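# Stretch robot loads tube rack into fume hood, closes sash

## Task

Set the tube rack down on the fume hood's work surface so that the whole rack lies past the orange tape line, stands upright and has each tube seated all the way into a hole. Close the sash fully. The rack and the tubes must never touch the floor, and the robot must not tip over or be left leaning; either one fails the task. The result has to stay in place without the robot holding it, and at the end the gripper must release and the robot must move away.

## Robot and tools

ROBOT. A Hello Robot Stretch 4 with one arm: an omni-wheel base, a lift that runs up a mast, an arm that telescopes forward, a three-joint wrist (yaw, pitch, roll) and a two-finger gripper. It stands about 1.6 m tall, and its base rim lies within 0.23 m of the base origin. Cameras: head_camera, head_left_camera, head_right_camera, wrist_camera. A loose object may occasionally get a brief shove from outside.

FRAMES. Base frame: origin on the floor below the base centre, x forward, y left, z up. hand_pose is reported in this frame, as a point between the open fingertips; with all wrist joints at 0 its axes line up with the base frame. The printed value can be slightly wrong. The odometry frame is where the base frame was at the start of the scene. base_odometry counts wheel rotation only, so slip is counted as motion; heading runs -3.142 to 3.142, positive to the left.

execute_actions. Argument "actions" is a list holding one action or none (empty: only report state and images). Optional "cameras" lists which cameras to return (omitted, null or ["all"] gives all; [] gives none; an unknown name rejects the call). An action holds "base", "joints" or both, plus optional "pace" and "contact_limits"; or it is {"end_of_arm": "enable_torque"} by itself. All motions in an action start together.
- "base": exactly one relative move from where the base last measured itself: {"translate_m": d} straight, forward positive, -2 to 2 m; {"strafe_m": d} sideways, left positive, -2 to 2 m; {"rotate_rad": d} in place, counter-clockwise (left) positive, -3.2 to 3.2 rad.
- "joints": absolute targets by name, any subset: lift_m 0 to 1.2 m; arm_m 0 to 0.55 m extension; wrist_yaw_rad -1.134 to 4.276 (0 straight ahead, positive left, 3.14 tucked back, above 3.4 the arm may obstruct); wrist_pitch_rad -1.117 to 4.259 (0 level, 1.57 pointing down); wrist_roll_rad -1.117 to 4.259 (0 has fingers level, positive turns clockwise seen from behind); gripper_m -0.038 to 0.141 m fingertip gap (negative means fingers pressing together). Done tolerances: ±0.004 for lift, arm and gripper, ±0.02 for yaw and roll, ±0.05 for pitch. Joint targets past their range are clipped and the result notes it; any other bad value or key rejects the call with no motion.
- "pace": "slow", "default", "fast" or "max"; base top speeds 0.1/0.3/0.4/0.6 m/s and 1/2/3/4 rad/s, reduced when the lift is above 0.2 m.
- "contact_limits": {"arm_m": x}, x from 0 (gentlest) to 0.75 (firmest), default 0.5; how much force the arm motion may apply before halting.
One action lasts at most 15 s. Anything left out of an action may still be driving toward an older target without the status showing it. If a result reports a stop, any later execute_actions, wait or finished_scene calls in the same reply are skipped.

wait: {"seconds": 0 to 10}; commands nothing and returns state and images as an empty action does.

zoom_image: {"camera": name, "region": [x0, y0, x1, y1]} in pixels of that camera's most recent full image, top-left is (0,0), at most 504 by 504; gives a closer view.

finished_scene: {"scene": n}, the number of the current scene; irreversible, and the result states whether the task succeeded. The goal must already hold and keep holding. A reply with no tool call ends everything.

RESULT LINES. base_status and joint_status: "done"; "off_target" (stopped short, may still push); "contact_stop_at_<key>" (blocked; that part goes slack, a slack lift can sag under load, slack wheels can roll); "limit_stop_at_<name>" (built-in limit); "time_out"; "torque_fault" (a wrist or gripper motor overloaded and went limp until you send enable_torque). After these, the old target is dropped. "limit_stop_at_tilt": lean beyond 6 degrees, lift, arm and wheels go slack until it eases. "limit_stop_at_own_body": a joint would hit the robot; moving away is allowed; likely with pitch below -0.2 plus roll below -0.4 or above 4. on_its_own covers things not commanded; "held at" is a held target, not the actual position. lidar_m: 12 distances in m, 30-degree sectors, first straight ahead then counter-clockwise (4th left, 7th behind, 10th right); "-" is nothing seen or closer than 0.25 m; misses glass, clear plastic, thin legs. wrist_depth_mm: 7x7 grid of median depths, 100 to 2000 mm, row by row from top left. turned_by_wheels vs turned_by_imu differing by over ~0.1 rad suggests a collision or slip. base_tilt in degrees (forward, right positive), with a fixed bias up to ~1.5. motor_effort in percent, positive toward higher joint values, bracket is peak; wheel positive means turning right. pictures names the image order.

GRIPPING. Close to a gap smaller than the object; a tighter value squeezes harder and pulls the object in by up to a third of the shortfall. Neither gripper_m nor "done" proves a grasp; a firm squeeze at targets of 0 or more shows in gripper effort. Fingertips pressed onto a surface may jam; lift up.

STARTUP. Unfold with lift_m 0.4 and wrist_yaw_rad 0 together.

AVOID. Dropping the rack or tubes, letting them reach the floor, slamming, hard hits and heavy pushing. Do not drive or turn carrying over 1 kg with arm_m above 0.2, especially at fast paces, and avoid strong sustained pushes with the gripper high or at high contact limits: the robot can tip. A level gripper holding over ~2 kg faults the wrist. Leave nothing propped by the robot; open, withdraw and back off before finishing. Faster robot motion is preferred.

Each tool is called after ">>>" as name([rows], argument=value, ...), one row to a line, values as JSON.

## Session

>>> execute_actions(actions=[])

Scene clock: 0.00 s.
base_odometry: x=+0.000 y=+0.000 heading=+0.000 (m, m, rad; odometry frame)
turned_by_wheels: +0.000 (rad since the last result)
turned_by_imu: +0.000 (rad since the last result)
base_tilt: forward=+0.2 right=-0.3 (deg)
lidar_m: 1.52 1.49 2.54 1.17 1.17 1.29 1.37 1.33 1.49 2.23 2.29 1.92
base_status: not commanded
joint_positions: lift_m=+0.151 arm_m=+0.000 wrist_yaw_rad=+3.081 wrist_pitch_rad=+0.005 wrist_roll_rad=+0.018 gripper_m=+0.057
joint_status: not commanded
motor_effort: lift_m=+18 arm_m=+0 wrist_yaw_rad=+0 wrist_pitch_rad=-8 wrist_roll_rad=-1 gripper_m=-2 wheel_0=-1 wheel_1=-1 wheel_2=+0 (%)
hand_pose: x=-0.1118 y=+0.1047 z=+0.3275 quat_wxyz=(+0.030, -0.002, +0.009, +0.999) (m; base frame)
wrist_depth_mm: 140 143 1618 1756 - - 1708 / - 142 1618 1756 - 1537 1336 / 111 141 1618 1808 1983 - 1863 / 128 147 1618 1756 - - 1921 / 1255 1366 1576 1708 - - 1863 / 1281 1366 210 1576 1281 1661 1661 / 931 842 917 917 931 1060 1042
pictures: head_camera, head_left_camera, head_right_camera, wrist_camera
Images, in order (width x height): head_camera 420x560, head_left_camera 420x672, head_right_camera 420x672, wrist_camera 616x392.

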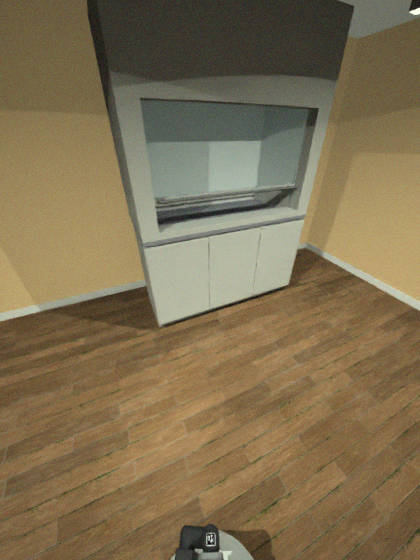

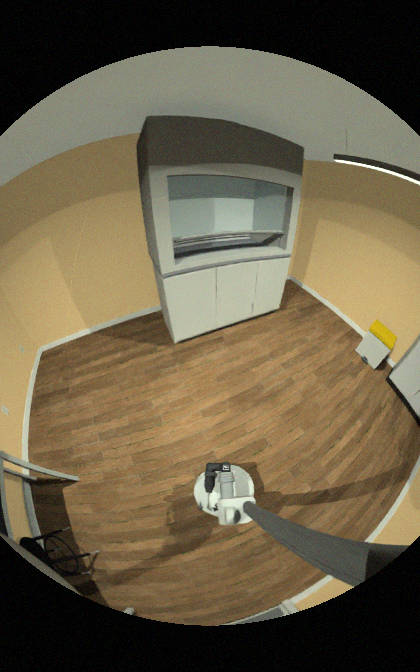

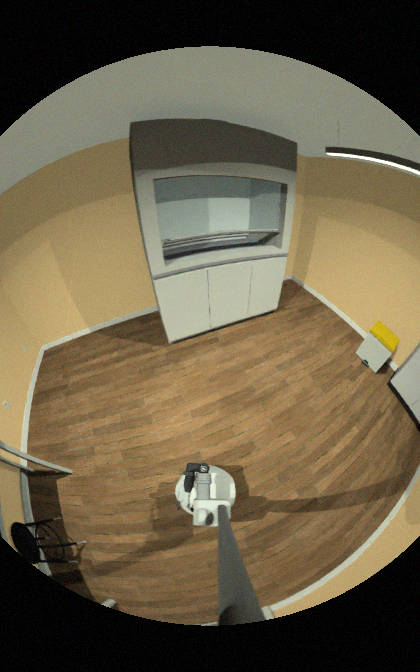

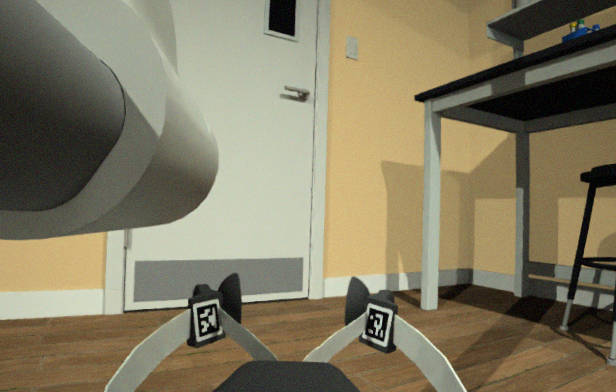

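>>> execute_actions([
  {"base":{"rotate_rad":2.3},"joints":{"lift_m":0.4,"wrist_yaw_rad":0}},
])

Scene clock: 2.63 s.
base_odometry: x=+0.000 y=+0.000 heading=+2.299 (m, m, rad; odometry frame)
turned_by_wheels: +2.299 (rad since the last result)
turned_by_imu: +2.320 (rad since the last result)
base_tilt: forward=+0.2 right=-0.3 (deg)
lidar_m: 1.16 1.47 1.33 1.37 1.66 2.30 2.32 1.68 1.50 2.36 2.21 1.14
base_status: done
joint_positions: lift_m=+0.400 arm_m=+0.000 wrist_yaw_rad=+0.000 wrist_pitch_rad=+0.005 wrist_roll_rad=+0.018 gripper_m=+0.057
joint_status: all done
motor_effort: lift_m=+22(22) arm_m=+0(0) wrist_yaw_rad=+0(3) wrist_pitch_rad=-8(8) wrist_roll_rad=+0(0) gripper_m=-3(4) wheel_0=-3(12) wheel_1=-3(13) wheel_2=-2(11) (%)
hand_pose: x=+0.4595 y=-0.0873 z=+0.5763 quat_wxyz=(+1.000, +0.009, +0.003, +0.000) (m; base frame)
wrist_depth_mm: 1430 1921 1983 1756 1576 1499 1537 / 1499 1921 - 1863 1756 1661 1499 / 1499 1281 1205 1078 1366 1281 1078 / 1499 1921 1983 1921 1808 1618 1537 / 1464 1983 1983 1808 1708 1618 1537 / 1537 1921 211 1808 1229 1618 1499 / 1464 1281 1464 1118 1397 1537 1464
pictures: head_camera, head_left_camera, head_right_camera, wrist_camera
Images, in order (width x height): head_camera 420x560, head_left_camera 420x672, head_right_camera 420x672, wrist_camera 616x392.

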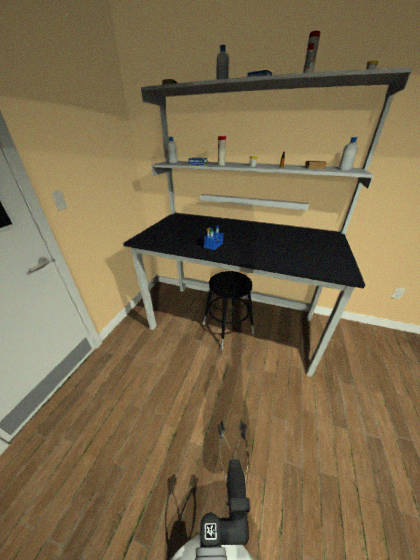

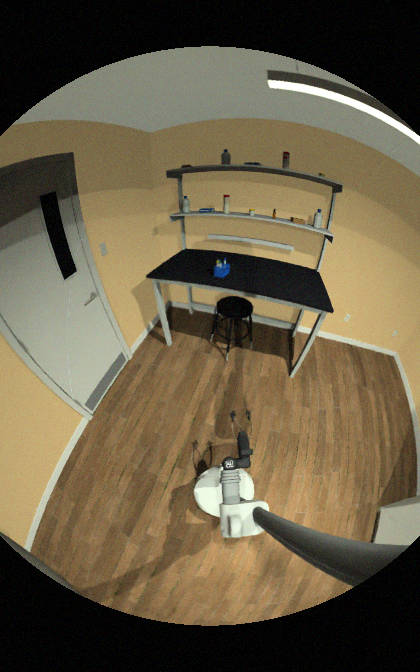

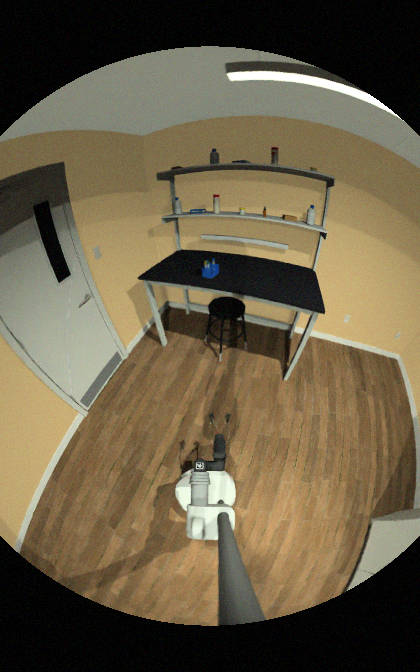

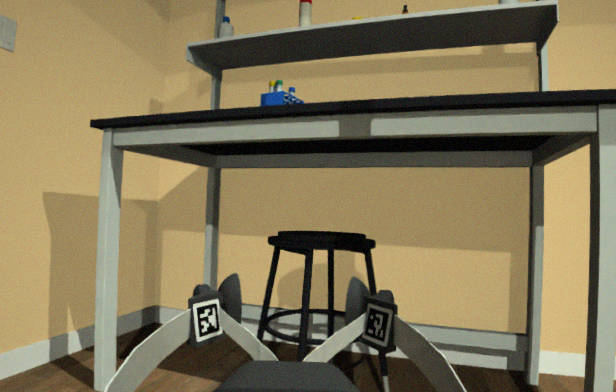

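>>> execute_actions([
  {"base":{"rotate_rad":-0.2},"joints":{"lift_m":0.85}},
])

>>> execute_actions([
  {"base":{"translate_m":0.4}},
])

>>> zoom_image(camera="head_camera", region=[140,200,340,340])

Scene clock: 5.77 s.
base_odometry: x=+0.000 y=+0.000 heading=+2.100 (m, m, rad; odometry frame)
turned_by_wheels: -0.199 (rad since the last result)
turned_by_imu: -0.202 (rad since the last result)
base_tilt: forward=+0.3 right=-0.3 (deg)
lidar_m: 1.15 1.31 1.36 1.33 1.50 2.32 2.31 1.89 1.50 1.52 2.46 1.16
base_status: done
joint_positions: lift_m=+0.850 arm_m=+0.000 wrist_yaw_rad=+0.000 wrist_pitch_rad=+0.005 wrist_roll_rad=+0.018 gripper_m=+0.057
joint_status: all done
motor_effort: lift_m=+22(21) arm_m=+0(0) wrist_yaw_rad=+1(0) wrist_pitch_rad=-8(8) wrist_roll_rad=+0(0) gripper_m=-3(2) wheel_0=+3(9) wheel_1=+3(9) wheel_2=+3(7) (%)
hand_pose: x=+0.4594 y=-0.0874 z=+1.0263 quat_wxyz=(+1.000, +0.009, +0.003, +0.000) (m; base frame)
wrist_depth_mm: 1863 1661 1756 1618 1537 1708 1708 / 1863 1921 1863 1808 1756 1756 1708 / 1863 1863 1921 1756 1708 1708 1661 / 1808 1921 1921 1863 1756 1756 1708 / 1281 1281 1255 1576 1808 1708 1618 / 1808 1863 209 991 904 960 1661 / 1921 1756 1255 1756 1708 1661 1661
pictures: head_camera, head_left_camera, head_right_camera, wrist_camera
Images, in order (width x height): head_camera 420x560, head_left_camera 420x672, head_right_camera 420x672, wrist_camera 616x392.

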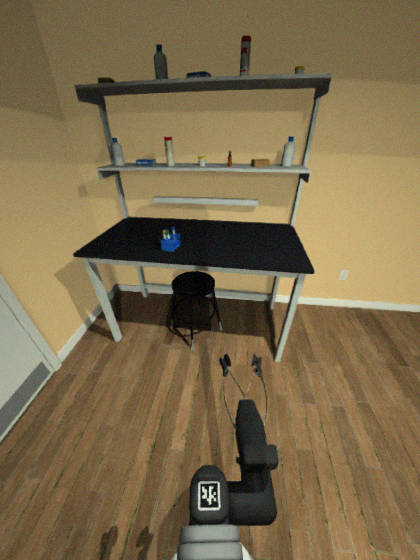

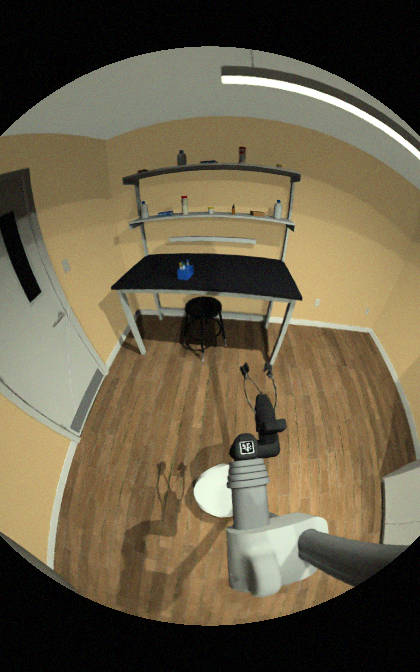

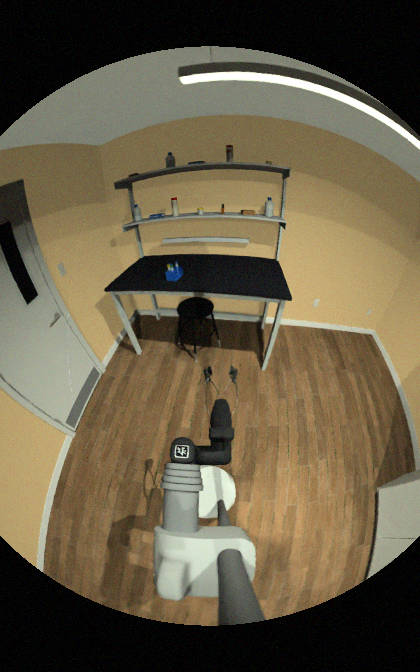

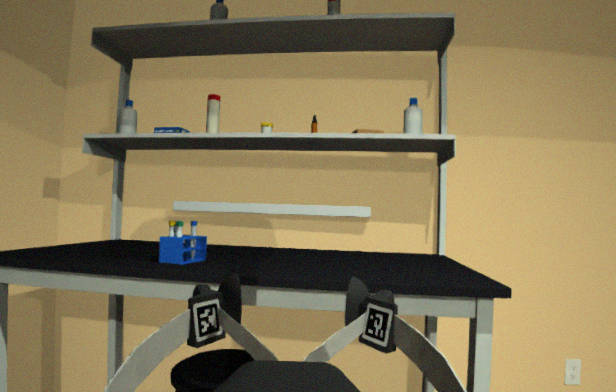

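Scene clock: 8.57 s.
base_odometry: x=-0.202 y=+0.345 heading=+2.101 (m, m, rad; odometry frame)
turned_by_wheels: +0.001 (rad since the last result)
turned_by_imu: -0.002 (rad since the last result)
base_tilt: forward=+0.1 right=-0.2 (deg)
lidar_m: 0.75 0.88 1.31 1.28 1.45 2.24 2.72 1.98 1.65 2.39 1.97 0.75
base_status: done
joint_positions: lift_m=+0.850 arm_m=+0.000 wrist_yaw_rad=+0.000 wrist_pitch_rad=+0.005 wrist_roll_rad=+0.018 gripper_m=+0.057
joint_status: not commanded
motor_effort: lift_m=+22(22) arm_m=+0(0) wrist_yaw_rad=-1(0) wrist_pitch_rad=-8(8) wrist_roll_rad=+0(0) gripper_m=-3(2) wheel_0=+4(11) wheel_1=+5(10) wheel_2=-1(12) (%)
hand_pose: x=+0.4594 y=-0.0874 z=+1.0263 quat_wxyz=(+1.000, +0.009, +0.003, +0.000) (m; base frame)
wrist_depth_mm: 1537 1464 1430 1397 1366 1366 1336 / 1499 1430 1430 1430 1366 1308 1366 / 1430 1430 1397 1366 1308 1308 1281 / 1499 1430 1397 1308 1336 1336 1255 / 1336 820 1397 1366 1336 1308 1308 / 647 627 211 654 544 691 691 / 1499 627 597 544 564 512 521
pictures: head_camera, head_left_camera, head_right_camera, wrist_camera
Images, in order (width x height): head_camera 420x560, head_left_camera 420x672, head_right_camera 420x672, wrist_camera 616x392.

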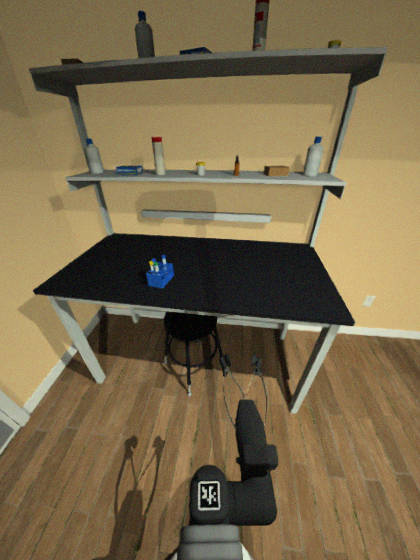

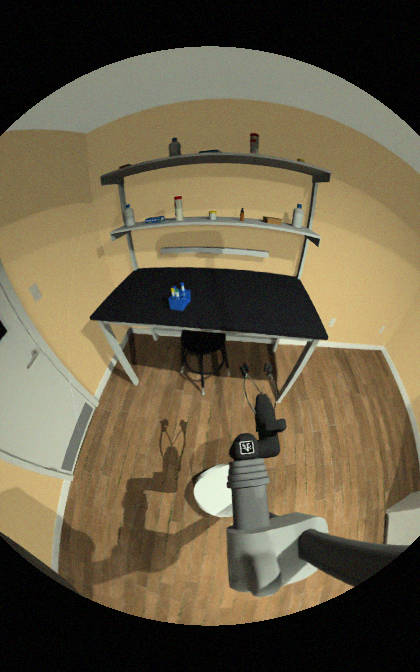

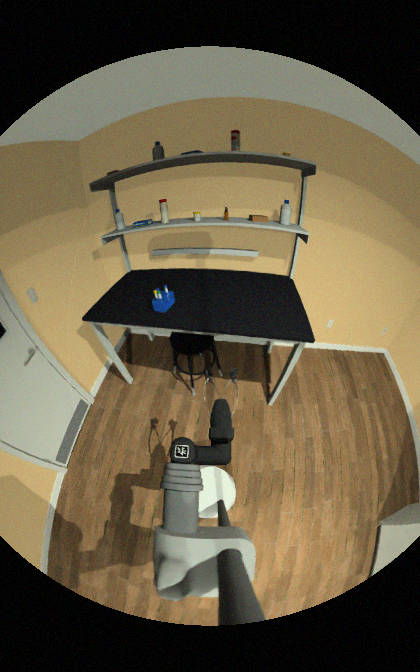

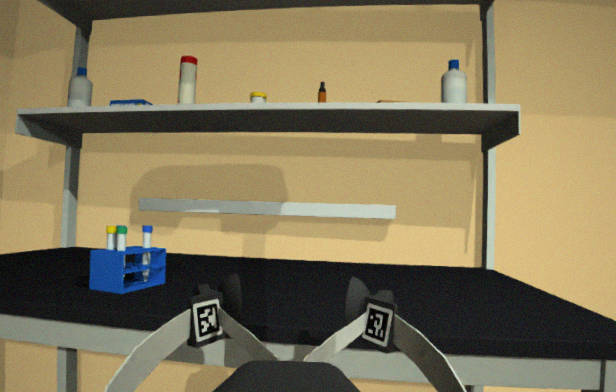

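Region (140, 200, 340, 340) of head_camera's 420x560 image, scaled by 2.520, with more detail than that image has; it fills the top 353 rows of this view, and the rest is white.

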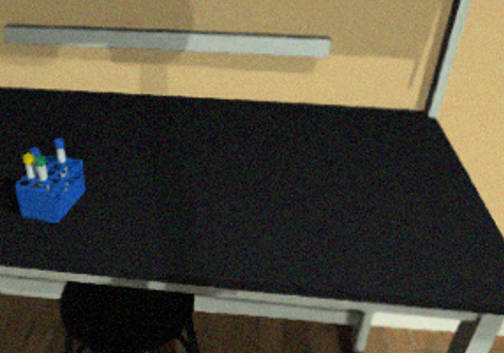

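>>> execute_actions([
  {"base":{"strafe_m":0.35},"joints":{"lift_m":1.0,"wrist_pitch_rad":0.5,"gripper_m":0.12}},
], cameras=[])

>>> execute_actions([
  {"base":{"translate_m":0.2}},
], cameras=["head_camera","wrist_camera"])

Scene clock: 11.33 s.
base_odometry: x=-0.504 y=+0.168 heading=+2.101 (m, m, rad; odometry frame)
turned_by_wheels: +0.000 (rad since the last result)
turned_by_imu: -0.002 (rad since the last result)
base_tilt: forward=+0.2 right=-0.3 (deg)
lidar_m: 0.81 0.91 0.95 0.94 1.08 1.60 2.64 2.40 1.96 2.74 1.03 0.82
base_status: done
joint_positions: lift_m=+1.000 arm_m=+0.000 wrist_yaw_rad=+0.000 wrist_pitch_rad=+0.502 wrist_roll_rad=+0.018 gripper_m=+0.120
joint_status: all done
motor_effort: lift_m=+22(25) arm_m=+0(0) wrist_yaw_rad=+0(2) wrist_pitch_rad=-7(7) wrist_roll_rad=+0(1) gripper_m=+1(3) wheel_0=-2(11) wheel_1=+2(12) wheel_2=+0(1) (%)
hand_pose: x=+0.4239 y=-0.0874 z=+1.0392 quat_wxyz=(+0.969, +0.009, +0.248, -0.002) (m; base frame)
wrist_depth_mm: 1336 1366 1308 1255 1281 1229 1229 / 1336 1464 1366 1366 1336 1308 1255 / 854 866 891 788 960 976 1042 / 820 759 741 723 699 668 683 / 1229 1808 1708 1160 1576 1576 1430 / 1255 214 1661 1160 220 1537 1661 / 1336 1205 1397 162 1430 1464 1464
pictures: none
No camera images: the call's "cameras" was empty. Leave "cameras" out to get every camera's image.

Scene clock: 13.40 s.
base_odometry: x=-0.605 y=+0.341 heading=+2.101 (m, m, rad; odometry frame)
turned_by_wheels: +0.000 (rad since the last result)
turned_by_imu: -0.001 (rad since the last result)
base_tilt: forward=+0.2 right=-0.2 (deg)
lidar_m: 0.61 0.70 0.89 0.90 0.99 1.61 2.86 2.45 2.04 2.75 0.77 0.62
base_status: done
joint_positions: lift_m=+1.000 arm_m=+0.000 wrist_yaw_rad=+0.000 wrist_pitch_rad=+0.502 wrist_roll_rad=+0.018 gripper_m=+0.120
joint_status: not commanded
motor_effort: lift_m=+22(22) arm_m=+0(0) wrist_yaw_rad=+0(0) wrist_pitch_rad=-7(7) wrist_roll_rad=+1(0) gripper_m=+1(1) wheel_0=+3(10) wheel_1=+5(8) wheel_2=-2(11) (%)
hand_pose: x=+0.4239 y=-0.0874 z=+1.0392 quat_wxyz=(+0.969, +0.009, +0.248, -0.002) (m; base frame)
wrist_depth_mm: 1160 1160 1118 1078 1078 1042 1042 / 1205 1229 1182 1160 1138 1138 1078 / 1060 878 891 634 946 976 1008 / 603 615 634 585 654 668 691 / 597 525 517 496 504 508 517 / 1397 214 1576 891 220 512 504 / 1336 1366 1430 162 778 1397 1464
pictures: head_camera, wrist_camera
Images, in order (width x height): head_camera 420x560, wrist_camera 616x392.

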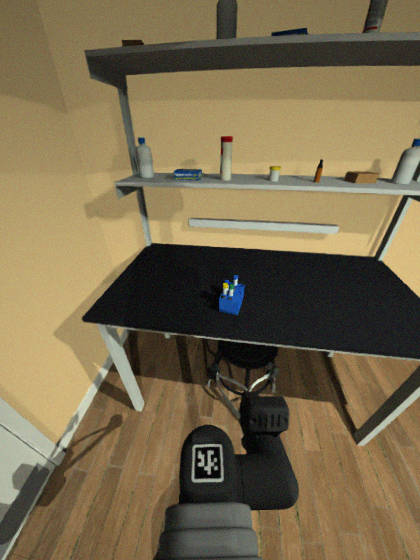

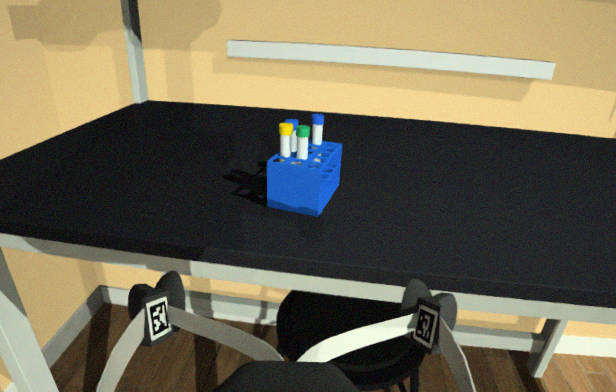

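>>> zoom_image(camera="wrist_camera", region=[240,100,380,230])

>>> execute_actions([
  {"base":{"strafe_m":0.17},"joints":{"lift_m":1.1,"wrist_pitch_rad":0.9}},
], cameras=[])

>>> execute_actions([
  {"base":{"rotate_rad":-0.25},"joints":{"arm_m":0.15}},
], cameras=["head_camera","wrist_camera"])

Region (240, 100, 380, 230) of wrist_camera's 616x392 image, scaled by 3.600; it fills the top 468 rows of this view, and the rest is white.

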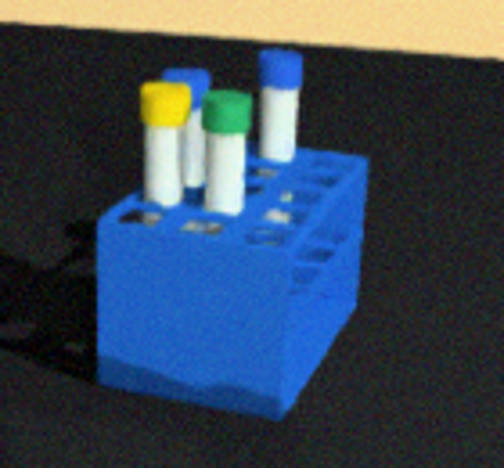

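Scene clock: 15.47 s.
base_odometry: x=-0.752 y=+0.255 heading=+2.101 (m, m, rad; odometry frame)
turned_by_wheels: +0.000 (rad since the last result)
turned_by_imu: -0.001 (rad since the last result)
base_tilt: forward=+0.2 right=-0.3 (deg)
lidar_m: 0.64 0.73 0.73 0.74 0.82 1.33 2.84 2.67 2.24 2.94 0.80 0.62
base_status: done
joint_positions: lift_m=+1.100 arm_m=+0.000 wrist_yaw_rad=+0.000 wrist_pitch_rad=+0.901 wrist_roll_rad=+0.018 gripper_m=+0.120
joint_status: all done
motor_effort: lift_m=+22(22) arm_m=+0(0) wrist_yaw_rad=+2(2) wrist_pitch_rad=-5(6) wrist_roll_rad=-1(0) gripper_m=-1(0) wheel_0=-1(12) wheel_1=+1(12) wheel_2=+0(1) (%)
hand_pose: x=+0.3500 y=-0.0874 z=+1.0517 quat_wxyz=(+0.900, +0.008, +0.435, -0.004) (m; base frame)
wrist_depth_mm: 1008 723 732 759 715 778 831 / 609 615 621 621 603 647 668 / 1042 759 634 569 559 549 554 / 1160 1499 1708 1708 960 960 1499 / 1182 1430 1499 1499 1464 1499 1576 / 1229 214 1336 1366 221 1366 1397 / 1182 1205 1205 162 1205 1255 1281
pictures: none
No camera images: the call's "cameras" was empty. Leave "cameras" out to get every camera's image.

Scene clock: 16.97 s.
base_odometry: x=-0.752 y=+0.255 heading=+1.852 (m, m, rad; odometry frame)
turned_by_wheels: -0.249 (rad since the last result)
turned_by_imu: -0.252 (rad since the last result)
base_tilt: forward=+0.1 right=-0.3 (deg)
lidar_m: 0.67 0.69 0.77 0.73 0.76 1.04 2.25 2.90 2.28 2.21 1.02 0.71
base_status: done
joint_positions: lift_m=+1.100 arm_m=+0.149 wrist_yaw_rad=+0.000 wrist_pitch_rad=+0.901 wrist_roll_rad=+0.018 gripper_m=+0.120
joint_status: all done
motor_effort: lift_m=+22(22) arm_m=+7(7) wrist_yaw_rad=+1(0) wrist_pitch_rad=-6(6) wrist_roll_rad=-1(0) gripper_m=-1(1) wheel_0=+4(6) wheel_1=+3(8) wheel_2=+5(7) (%)
hand_pose: x=+0.4987 y=-0.0874 z=+1.0517 quat_wxyz=(+0.900, +0.008, +0.436, -0.004) (m; base frame)
wrist_depth_mm: 715 723 741 741 768 778 798 / 597 609 597 539 634 640 661 / 512 517 521 517 539 544 554 / 445 455 462 473 480 500 508 / 1366 1464 1499 878 1464 1537 1576 / 1336 214 1336 1308 221 1366 1336 / 960 1182 1182 161 1255 1229 1229
pictures: head_camera, wrist_camera
Images, in order (width x height): head_camera 420x560, wrist_camera 616x392.

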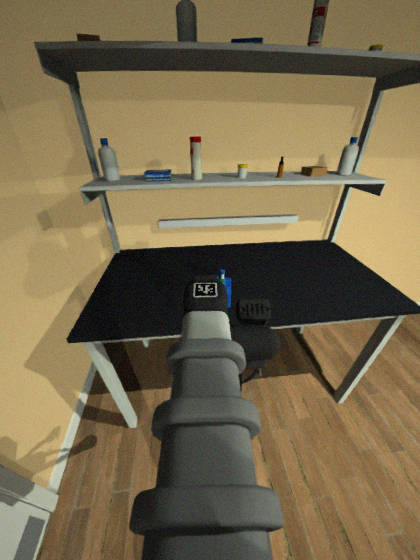

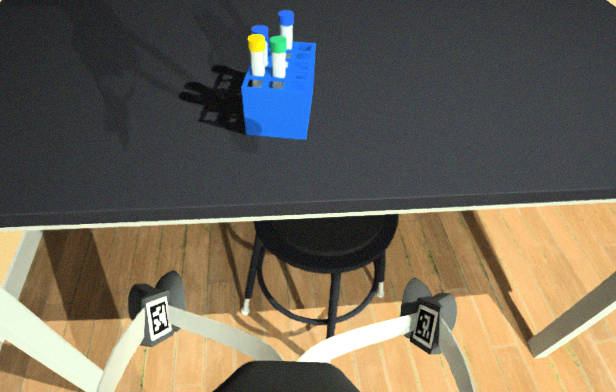

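>>> execute_actions([
  {"base":{"strafe_m":0.04},"joints":{"lift_m":0.82,"wrist_pitch_rad":0.0,"arm_m":0.0}},
], cameras=["wrist_camera"])

>>> zoom_image(camera="wrist_camera", region=[200,150,400,320])

Scene clock: 19.57 s.
base_odometry: x=-0.790 y=+0.244 heading=+1.852 (m, m, rad; odometry frame)
turned_by_wheels: +0.000 (rad since the last result)
turned_by_imu: -0.001 (rad since the last result)
base_tilt: forward=+0.3 right=-0.2 (deg)
lidar_m: 0.64 0.65 0.71 0.68 0.72 0.95 2.09 2.92 2.30 2.26 1.04 0.72
base_status: done
joint_positions: lift_m=+0.820 arm_m=+0.001 wrist_yaw_rad=+0.000 wrist_pitch_rad=+0.003 wrist_roll_rad=+0.018 gripper_m=+0.120
joint_status: all done
motor_effort: lift_m=+14(16) arm_m=-7(8) wrist_yaw_rad=+1(1) wrist_pitch_rad=-9(13) wrist_roll_rad=+0(0) gripper_m=+1(1) wheel_0=-2(13) wheel_1=+4(11) wheel_2=+0(3) (%)
hand_pose: x=+0.4607 y=-0.0874 z=+0.9978 quat_wxyz=(+1.000, +0.009, +0.001, +0.000) (m; base frame)
wrist_depth_mm: 1160 1182 1281 1308 1336 1397 1464 / 1042 1025 1008 1098 1366 1366 1464 / 1138 1182 1255 1281 1308 1366 1255 / 1160 1229 1229 1281 1308 1366 1430 / 1118 1138 1255 854 1336 1366 1430 / 488 215 525 559 221 574 574 / 449 455 469 162 504 517 535
pictures: wrist_camera
Images, in order (width x height): wrist_camera 616x392.

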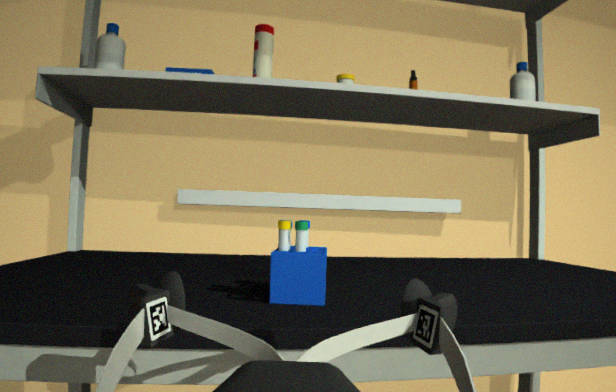

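Region (200, 150, 400, 320) of wrist_camera's 616x392 image, scaled by 2.520; it fills the top 428 rows of this view, and the rest is white.

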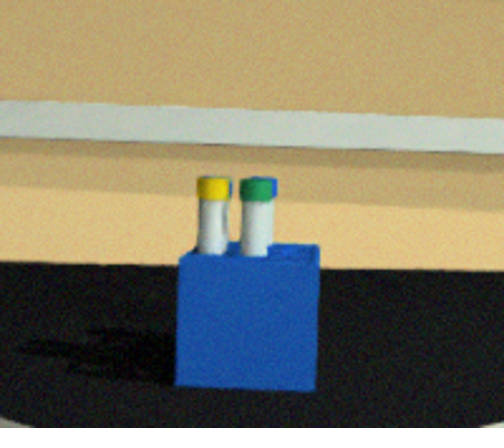

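>>> execute_actions([
  {"joints":{"lift_m":0.79,"arm_m":0.2,"gripper_m":0.14}},
], cameras=["wrist_camera"])

Scene clock: 21.53 s.
base_odometry: x=-0.790 y=+0.244 heading=+1.852 (m, m, rad; odometry frame)
turned_by_wheels: +0.000 (rad since the last result)
turned_by_imu: -0.001 (rad since the last result)
base_tilt: forward=+0.2 right=-0.1 (deg)
lidar_m: 0.66 0.67 0.73 0.69 0.72 0.95 2.10 2.89 2.33 2.27 1.04 0.72
base_status: not commanded
joint_positions: lift_m=+0.790 arm_m=+0.199 wrist_yaw_rad=+0.000 wrist_pitch_rad=+0.002 wrist_roll_rad=+0.018 gripper_m=+0.140
joint_status: all done
motor_effort: lift_m=+14(16) arm_m=+7(8) wrist_yaw_rad=+1(1) wrist_pitch_rad=-8(9) wrist_roll_rad=+0(0) gripper_m=+1(2) wheel_0=-2(2) wheel_1=+4(4) wheel_2=+0(0) (%)
hand_pose: x=+0.6581 y=-0.0874 z=+0.9679 quat_wxyz=(+1.000, +0.009, +0.001, +0.000) (m; base frame)
wrist_depth_mm: 723 750 798 1098 1138 1205 1205 / 931 991 1025 1008 976 946 904 / 976 991 1042 1098 1118 1182 1205 / 960 1008 1008 1060 1098 1160 1160 / 809 891 960 375 1098 1160 1078 / 373 210 410 370 387 392 445 / 250 246 257 153 268 272 289
pictures: wrist_camera
Images, in order (width x height): wrist_camera 616x392.

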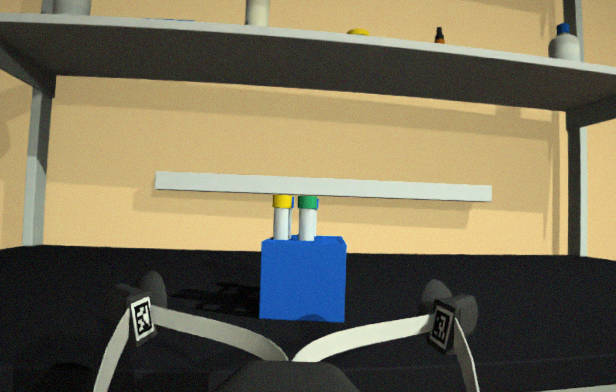

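>>> execute_actions([
  {"joints":{"arm_m":0.39}},
], cameras=["wrist_camera","head_camera"])

Scene clock: 23.50 s.
base_odometry: x=-0.790 y=+0.244 heading=+1.852 (m, m, rad; odometry frame)
turned_by_wheels: +0.000 (rad since the last result)
turned_by_imu: -0.001 (rad since the last result)
base_tilt: forward=+0.1 right=-0.2 (deg)
lidar_m: 0.65 0.67 0.74 0.68 0.71 0.95 2.09 2.90 2.31 2.25 1.03 0.70
base_status: not commanded
joint_positions: lift_m=+0.790 arm_m=+0.389 wrist_yaw_rad=+0.000 wrist_pitch_rad=+0.002 wrist_roll_rad=+0.018 gripper_m=+0.140
joint_status: all done
motor_effort: lift_m=+14(14) arm_m=+7(9) wrist_yaw_rad=+0(3) wrist_pitch_rad=-8(8) wrist_roll_rad=+0(0) gripper_m=+2(0) wheel_0=-2(2) wheel_1=+4(4) wheel_2=+0(0) (%)
hand_pose: x=+0.8481 y=-0.0874 z=+0.9679 quat_wxyz=(+1.000, +0.009, +0.001, +0.000) (m; base frame)
wrist_depth_mm: 723 715 699 699 683 676 676 / 809 842 854 878 931 960 917 / 798 831 854 891 917 946 991 / 788 820 831 224 904 946 991 / 778 798 831 219 904 931 976 / 370 210 187 186 186 389 439 / 247 244 236 152 184 265 286
pictures: head_camera, wrist_camera
Images, in order (width x height): head_camera 420x560, wrist_camera 616x392.

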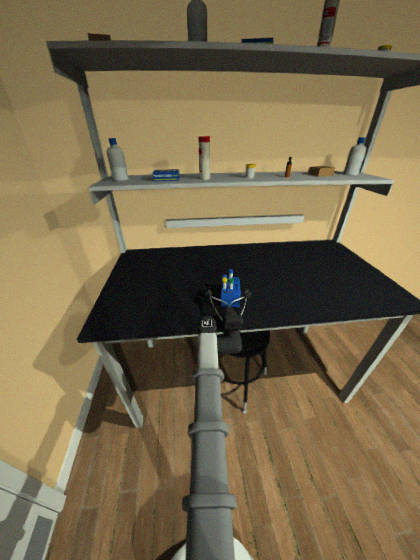

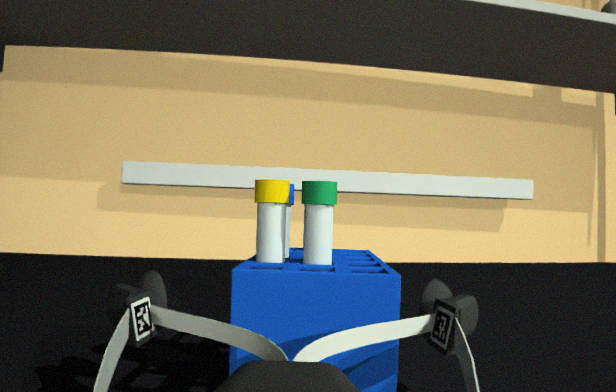

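>>> execute_actions([
  {"joints":{"arm_m":0.425}},
], cameras=[])

>>> execute_actions([
  {"joints":{"gripper_m":0.02}},
], cameras=[])

>>> execute_actions([
  {"joints":{"lift_m":0.83},"pace":"slow"},
], cameras=["wrist_camera","head_camera"])

Scene clock: 24.63 s.
base_odometry: x=-0.790 y=+0.244 heading=+1.852 (m, m, rad; odometry frame)
turned_by_wheels: +0.000 (rad since the last result)
turned_by_imu: +0.000 (rad since the last result)
base_tilt: forward=+0.1 right=-0.4 (deg)
lidar_m: 0.63 0.68 0.72 0.70 0.69 0.94 2.07 2.89 2.31 2.25 1.04 0.67
base_status: not commanded
joint_positions: lift_m=+0.790 arm_m=+0.424 wrist_yaw_rad=+0.000 wrist_pitch_rad=+0.002 wrist_roll_rad=+0.018 gripper_m=+0.140
joint_status: all done
motor_effort: lift_m=+14(15) arm_m=+7(5) wrist_yaw_rad=+2(2) wrist_pitch_rad=-8(8) wrist_roll_rad=+0(0) gripper_m=+1(1) wheel_0=-2(2) wheel_1=+4(4) wheel_2=+0(0) (%)
hand_pose: x=+0.8831 y=-0.0875 z=+0.9679 quat_wxyz=(+1.000, +0.009, +0.001, +0.000) (m; base frame)
wrist_depth_mm: 715 723 691 683 676 676 676 / 768 798 831 842 866 931 946 / 759 798 820 842 878 904 960 / 768 778 750 287 854 891 931 / 759 778 723 212 866 891 931 / 370 210 175 178 185 389 436 / 247 245 236 152 183 267 289
pictures: none
No camera images: the call's "cameras" was empty. Leave "cameras" out to get every camera's image.

Scene clock: 26.80 s.
base_odometry: x=-0.790 y=+0.244 heading=+1.852 (m, m, rad; odometry frame)
turned_by_wheels: +0.000 (rad since the last result)
turned_by_imu: -0.001 (rad since the last result)
base_tilt: forward=+0.1 right=-0.2 (deg)
lidar_m: 0.65 0.67 0.75 0.69 0.71 0.98 2.09 2.89 2.31 2.26 1.02 0.69
base_status: not commanded
joint_positions: lift_m=+0.790 arm_m=+0.424 wrist_yaw_rad=+0.000 wrist_pitch_rad=+0.000 wrist_roll_rad=+0.018 gripper_m=+0.021
joint_status: all done
motor_effort: lift_m=+14(15) arm_m=+7(7) wrist_yaw_rad=+2(1) wrist_pitch_rad=-1(8) wrist_roll_rad=+0(0) gripper_m=-31(31) wheel_0=-2(2) wheel_1=+4(4) wheel_2=+0(0) (%)
hand_pose: x=+0.8831 y=-0.0875 z=+0.9686 quat_wxyz=(+1.000, +0.009, +0.000, +0.000) (m; base frame)
wrist_depth_mm: 707 715 691 683 668 661 661 / 759 798 831 854 891 904 946 / 778 798 831 854 891 904 946 / 759 778 750 768 854 904 931 / 750 768 634 205 878 904 931 / 382 392 169 170 177 452 452 / 244 236 167 170 174 251 296
pictures: none
No camera images: the call's "cameras" was empty. Leave "cameras" out to get every camera's image.

Scene clock: 27.97 s.
base_odometry: x=-0.790 y=+0.244 heading=+1.852 (m, m, rad; odometry frame)
turned_by_wheels: +0.000 (rad since the last result)
turned_by_imu: +0.000 (rad since the last result)
base_tilt: forward=+0.2 right=-0.5 (deg)
lidar_m: 0.66 0.66 0.77 0.71 0.71 0.98 2.11 2.90 2.33 2.25 1.05 0.69
base_status: not commanded
joint_positions: lift_m=+0.830 arm_m=+0.424 wrist_yaw_rad=+0.000 wrist_pitch_rad=+0.003 wrist_roll_rad=+0.018 gripper_m=+0.021
joint_status: all done
motor_effort: lift_m=+23(24) arm_m=+7(7) wrist_yaw_rad=+1(2) wrist_pitch_rad=-11(11) wrist_roll_rad=+0(0) gripper_m=-31(31) wheel_0=-2(2) wheel_1=+4(4) wheel_2=+0(0) (%)
hand_pose: x=+0.8831 y=-0.0875 z=+1.0069 quat_wxyz=(+1.000, +0.009, +0.002, +0.000) (m; base frame)
wrist_depth_mm: 634 647 621 609 609 603 603 / 778 788 820 854 866 842 820 / 778 788 831 842 891 904 960 / 768 778 750 778 866 904 960 / 759 788 798 202 866 904 931 / 508 525 167 170 178 597 591 / 327 312 167 170 175 336 375
pictures: head_camera, wrist_camera
Images, in order (width x height): head_camera 420x560, wrist_camera 616x392.

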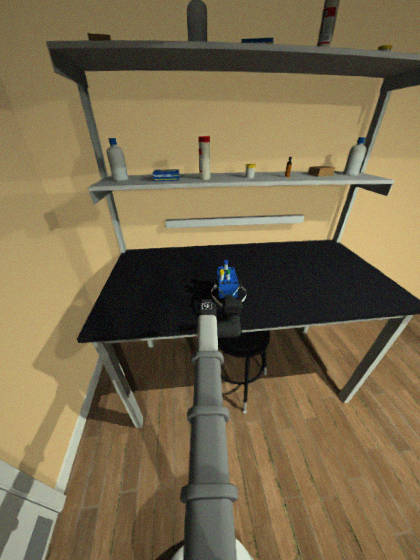

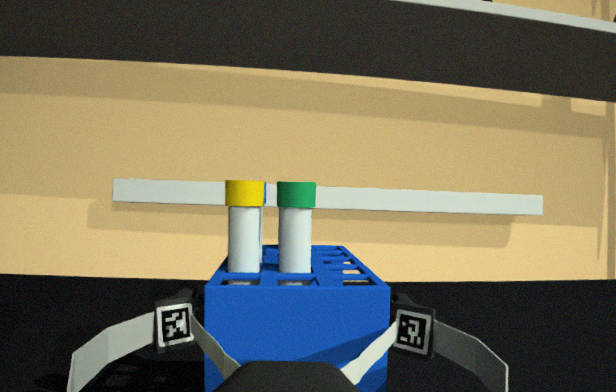

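>>> execute_actions([
  {"base":{"translate_m":-0.2},"joints":{"lift_m":0.86,"arm_m":0.0},"pace":"slow"},
], cameras=[])

>>> execute_actions([
  {"base":{"rotate_rad":-1.42},"pace":"slow"},
])

Scene clock: 33.83 s.
base_odometry: x=-0.734 y=+0.052 heading=+1.852 (m, m, rad; odometry frame)
turned_by_wheels: -0.001 (rad since the last result)
turned_by_imu: -0.001 (rad since the last result)
base_tilt: forward=+0.2 right=-0.2 (deg)
lidar_m: 0.42 0.88 0.73 0.67 0.70 0.93 1.95 2.67 2.34 2.22 1.34 0.89
base_status: done
joint_positions: lift_m=+0.860 arm_m=+0.001 wrist_yaw_rad=+0.000 wrist_pitch_rad=+0.003 wrist_roll_rad=+0.018 gripper_m=+0.021
joint_status: all done
motor_effort: lift_m=+23(24) arm_m=-7(1) wrist_yaw_rad=+2(2) wrist_pitch_rad=-11(11) wrist_roll_rad=+0(0) gripper_m=-30(30) wheel_0=-4(9) wheel_1=-6(5) wheel_2=+3(9) (%)
hand_pose: x=+0.4607 y=-0.0874 z=+1.0369 quat_wxyz=(+1.000, +0.009, +0.002, +0.000) (m; base frame)
wrist_depth_mm: 1366 1397 1464 1464 1499 1464 1708 / 1336 1397 1499 1499 1576 1576 1756 / 1336 1366 1397 1430 1537 1537 1708 / 1336 1397 1430 1464 1499 1618 1661 / 1336 1336 1042 202 1537 1537 1661 / 640 654 167 171 178 741 759 / 640 654 167 170 174 741 1618
pictures: none
No camera images: the call's "cameras" was empty. Leave "cameras" out to get every camera's image.

Scene clock: 36.53 s.
base_odometry: x=-0.734 y=+0.052 heading=+0.433 (m, m, rad; odometry frame)
turned_by_wheels: -1.419 (rad since the last result)
turned_by_imu: -1.433 (rad since the last result)
base_tilt: forward=+0.1 right=-0.2 (deg)
lidar_m: 0.41 1.16 0.88 0.82 0.95 0.70 0.66 0.70 1.06 2.59 2.76 2.25
base_status: done
joint_positions: lift_m=+0.860 arm_m=+0.001 wrist_yaw_rad=+0.000 wrist_pitch_rad=+0.003 wrist_roll_rad=+0.018 gripper_m=+0.021
joint_status: not commanded
motor_effort: lift_m=+23(23) arm_m=-7(7) wrist_yaw_rad=+1(1) wrist_pitch_rad=-11(11) wrist_roll_rad=+0(0) gripper_m=-30(32) wheel_0=+6(5) wheel_1=+3(10) wheel_2=+4(8) (%)
hand_pose: x=+0.4607 y=-0.0874 z=+1.0369 quat_wxyz=(+1.000, +0.009, +0.002, +0.000) (m; base frame)
wrist_depth_mm: - - - - - - - / - - - - - - - / - - - - - - - / - - - - - - - / - - - 202 1983 - 1983 / - - 168 170 178 - - / - - 167 169 175 1983 1983
pictures: head_camera, head_left_camera, head_right_camera, wrist_camera
Images, in order (width x height): head_camera 420x560, head_left_camera 420x672, head_right_camera 420x672, wrist_camera 616x392.

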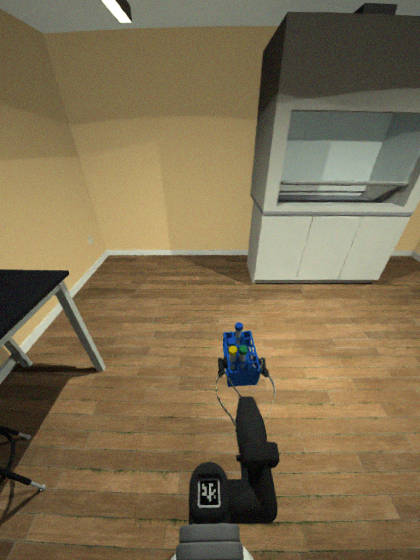

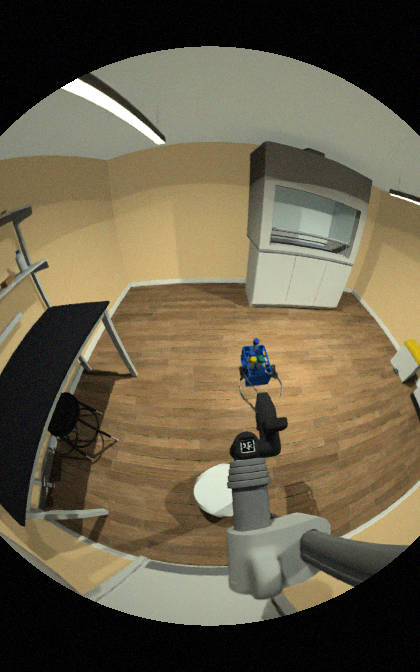

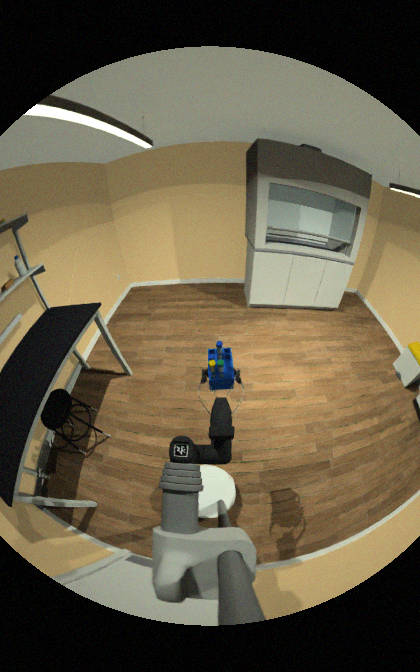

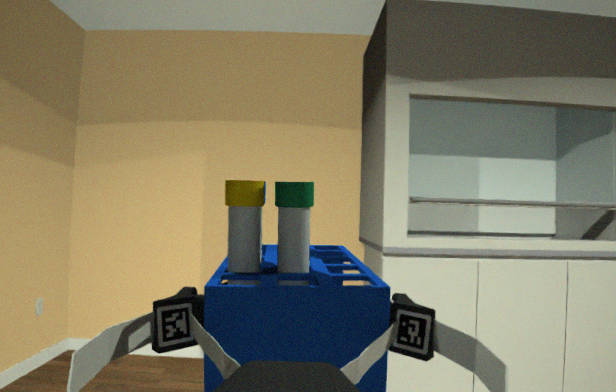

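>>> execute_actions([
  {"base":{"strafe_m":-0.9}},
], cameras=[])

>>> execute_actions([
  {"base":{"translate_m":0.9}},
])

Scene clock: 41.07 s.
base_odometry: x=-0.357 y=-0.765 heading=+0.433 (m, m, rad; odometry frame)
turned_by_wheels: +0.000 (rad since the last result)
turned_by_imu: +0.001 (rad since the last result)
base_tilt: forward=+0.2 right=-0.2 (deg)
lidar_m: 0.39 3.14 1.81 1.76 0.99 0.75 0.74 0.76 1.06 1.71 1.83 2.21
base_status: done
joint_positions: lift_m=+0.860 arm_m=+0.001 wrist_yaw_rad=+0.000 wrist_pitch_rad=+0.003 wrist_roll_rad=+0.018 gripper_m=+0.021
joint_status: not commanded
motor_effort: lift_m=+22(23) arm_m=-7(7) wrist_yaw_rad=+1(1) wrist_pitch_rad=-11(11) wrist_roll_rad=+0(0) gripper_m=-31(29) wheel_0=+3(8) wheel_1=-3(11) wheel_2=+0(3) (%)
hand_pose: x=+0.4607 y=-0.0874 z=+1.0369 quat_wxyz=(+1.000, +0.009, +0.002, +0.000) (m; base frame)
wrist_depth_mm: - - - 1983 - - - / - - - - 1983 - - / - - - - - - - / - - - - - - - / - - 1921 202 1921 1983 - / - - 167 170 178 1983 - / - - 168 169 175 1921 -
pictures: none
No camera images: the call's "cameras" was empty. Leave "cameras" out to get every camera's image.

Scene clock: 45.57 s.
base_odometry: x=+0.460 y=-0.388 heading=+0.433 (m, m, rad; odometry frame)
turned_by_wheels: +0.000 (rad since the last result)
turned_by_imu: -0.005 (rad since the last result)
base_tilt: forward=+0.2 right=-0.4 (deg)
lidar_m: 0.41 1.31 2.61 1.72 1.86 1.70 1.64 1.70 1.84 1.72 2.32 1.28
base_status: done
joint_positions: lift_m=+0.860 arm_m=+0.001 wrist_yaw_rad=+0.000 wrist_pitch_rad=+0.003 wrist_roll_rad=+0.018 gripper_m=+0.021
joint_status: not commanded
motor_effort: lift_m=+22(22) arm_m=-7(7) wrist_yaw_rad=+0(1) wrist_pitch_rad=-12(11) wrist_roll_rad=+0(0) gripper_m=-30(30) wheel_0=+2(6) wheel_1=+3(9) wheel_2=-1(12) (%)
hand_pose: x=+0.4607 y=-0.0874 z=+1.0369 quat_wxyz=(+1.000, +0.009, +0.002, +0.000) (m; base frame)
wrist_depth_mm: 1983 1921 1499 1756 1756 1756 1281 / 1921 1983 1537 1708 1708 1756 1397 / 1983 1921 1537 1708 1708 1756 1397 / 1863 1863 1138 1661 1708 1756 1308 / 1921 1025 1025 202 1756 1756 1255 / 1921 1008 168 170 178 1060 1078 / 1921 1025 167 170 174 1025 1060
pictures: head_camera, head_left_camera, head_right_camera, wrist_camera
Images, in order (width x height): head_camera 420x560, head_left_camera 420x672, head_right_camera 420x672, wrist_camera 616x392.

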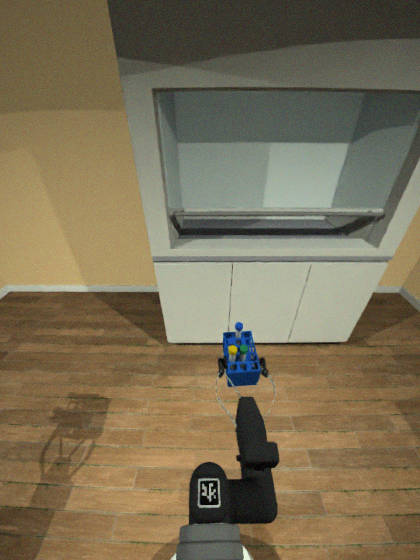

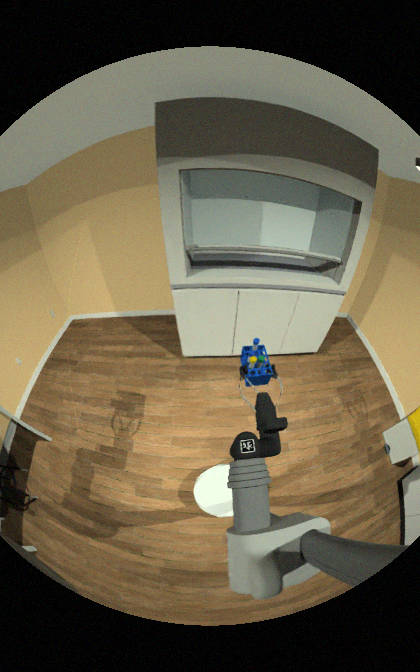

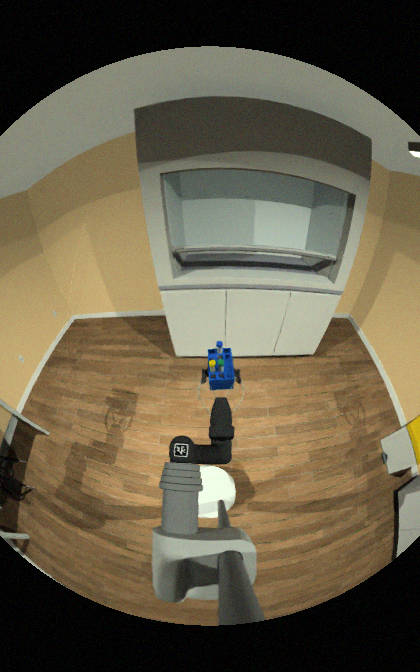

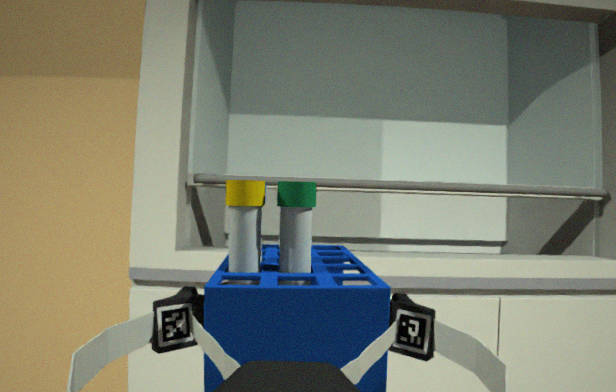

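>>> execute_actions([
  {"base":{"strafe_m":-0.2},"joints":{"lift_m":0.9}},
], cameras=[])

>>> execute_actions([
  {"base":{"translate_m":0.4}},
], cameras=["head_camera","wrist_camera"])

Scene clock: 47.87 s.
base_odometry: x=+0.544 y=-0.569 heading=+0.433 (m, m, rad; odometry frame)
turned_by_wheels: +0.000 (rad since the last result)
turned_by_imu: +0.000 (rad since the last result)
base_tilt: forward=+0.1 right=-0.4 (deg)
lidar_m: 0.41 1.31 2.79 1.90 2.04 1.72 1.65 1.69 1.62 1.51 2.08 1.25
base_status: done
joint_positions: lift_m=+0.900 arm_m=+0.001 wrist_yaw_rad=+0.000 wrist_pitch_rad=+0.003 wrist_roll_rad=+0.018 gripper_m=+0.021
joint_status: all done
motor_effort: lift_m=+23(26) arm_m=-7(7) wrist_yaw_rad=+1(1) wrist_pitch_rad=-11(11) wrist_roll_rad=+0(0) gripper_m=-31(31) wheel_0=+2(12) wheel_1=-1(10) wheel_2=+0(2) (%)
hand_pose: x=+0.4607 y=-0.0874 z=+1.0769 quat_wxyz=(+1.000, +0.009, +0.002, +0.000) (m; base frame)
wrist_depth_mm: 1921 1182 1708 1756 1808 1464 1098 / 1921 1182 1808 1708 1808 1537 1098 / 1921 1138 1661 1661 1661 1537 1078 / 1983 1160 1661 1708 1756 1336 1078 / 1808 1042 1025 202 1708 1464 1060 / 1808 1025 168 170 178 1042 1060 / 1863 1008 167 170 174 1042 1025
pictures: none
No camera images: the call's "cameras" was empty. Leave "cameras" out to get every camera's image.

Scene clock: 50.67 s.
base_odometry: x=+0.906 y=-0.401 heading=+0.433 (m, m, rad; odometry frame)
turned_by_wheels: +0.000 (rad since the last result)
turned_by_imu: -0.002 (rad since the last result)
base_tilt: forward=+0.2 right=-0.3 (deg)
lidar_m: 0.41 0.88 2.46 1.94 2.02 2.13 2.06 2.13 1.61 1.55 1.16 0.86
base_status: done
joint_positions: lift_m=+0.900 arm_m=+0.001 wrist_yaw_rad=+0.000 wrist_pitch_rad=+0.003 wrist_roll_rad=+0.018 gripper_m=+0.021
joint_status: not commanded
motor_effort: lift_m=+23(22) arm_m=-7(7) wrist_yaw_rad=+1(2) wrist_pitch_rad=-12(11) wrist_roll_rad=+0(0) gripper_m=-32(31) wheel_0=+4(10) wheel_1=+4(8) wheel_2=-3(11) (%)
hand_pose: x=+0.4606 y=-0.0874 z=+1.0769 quat_wxyz=(+1.000, +0.009, +0.002, +0.000) (m; base frame)
wrist_depth_mm: 768 1138 1281 1308 1336 1336 1078 / 778 1138 1336 1308 1336 1336 1098 / 768 1182 1308 1308 1308 1308 1098 / 715 1008 732 723 1281 1308 1025 / 788 1182 1205 202 1308 1308 1060 / 621 621 168 170 178 647 647 / 609 615 167 170 174 627 627
pictures: head_camera, wrist_camera
Images, in order (width x height): head_camera 420x560, wrist_camera 616x392.

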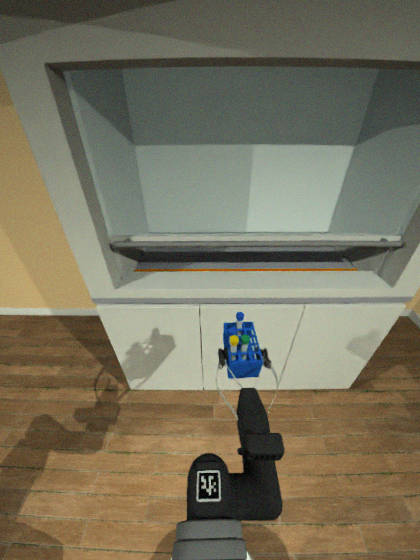

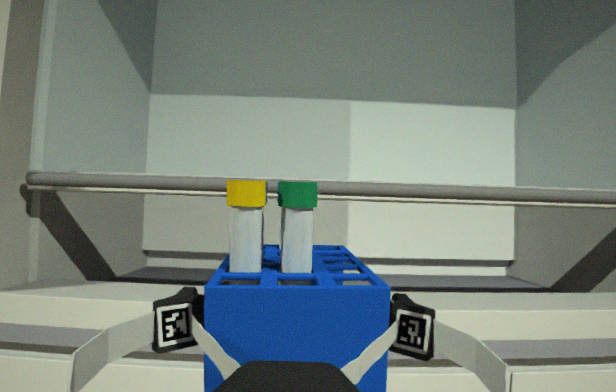

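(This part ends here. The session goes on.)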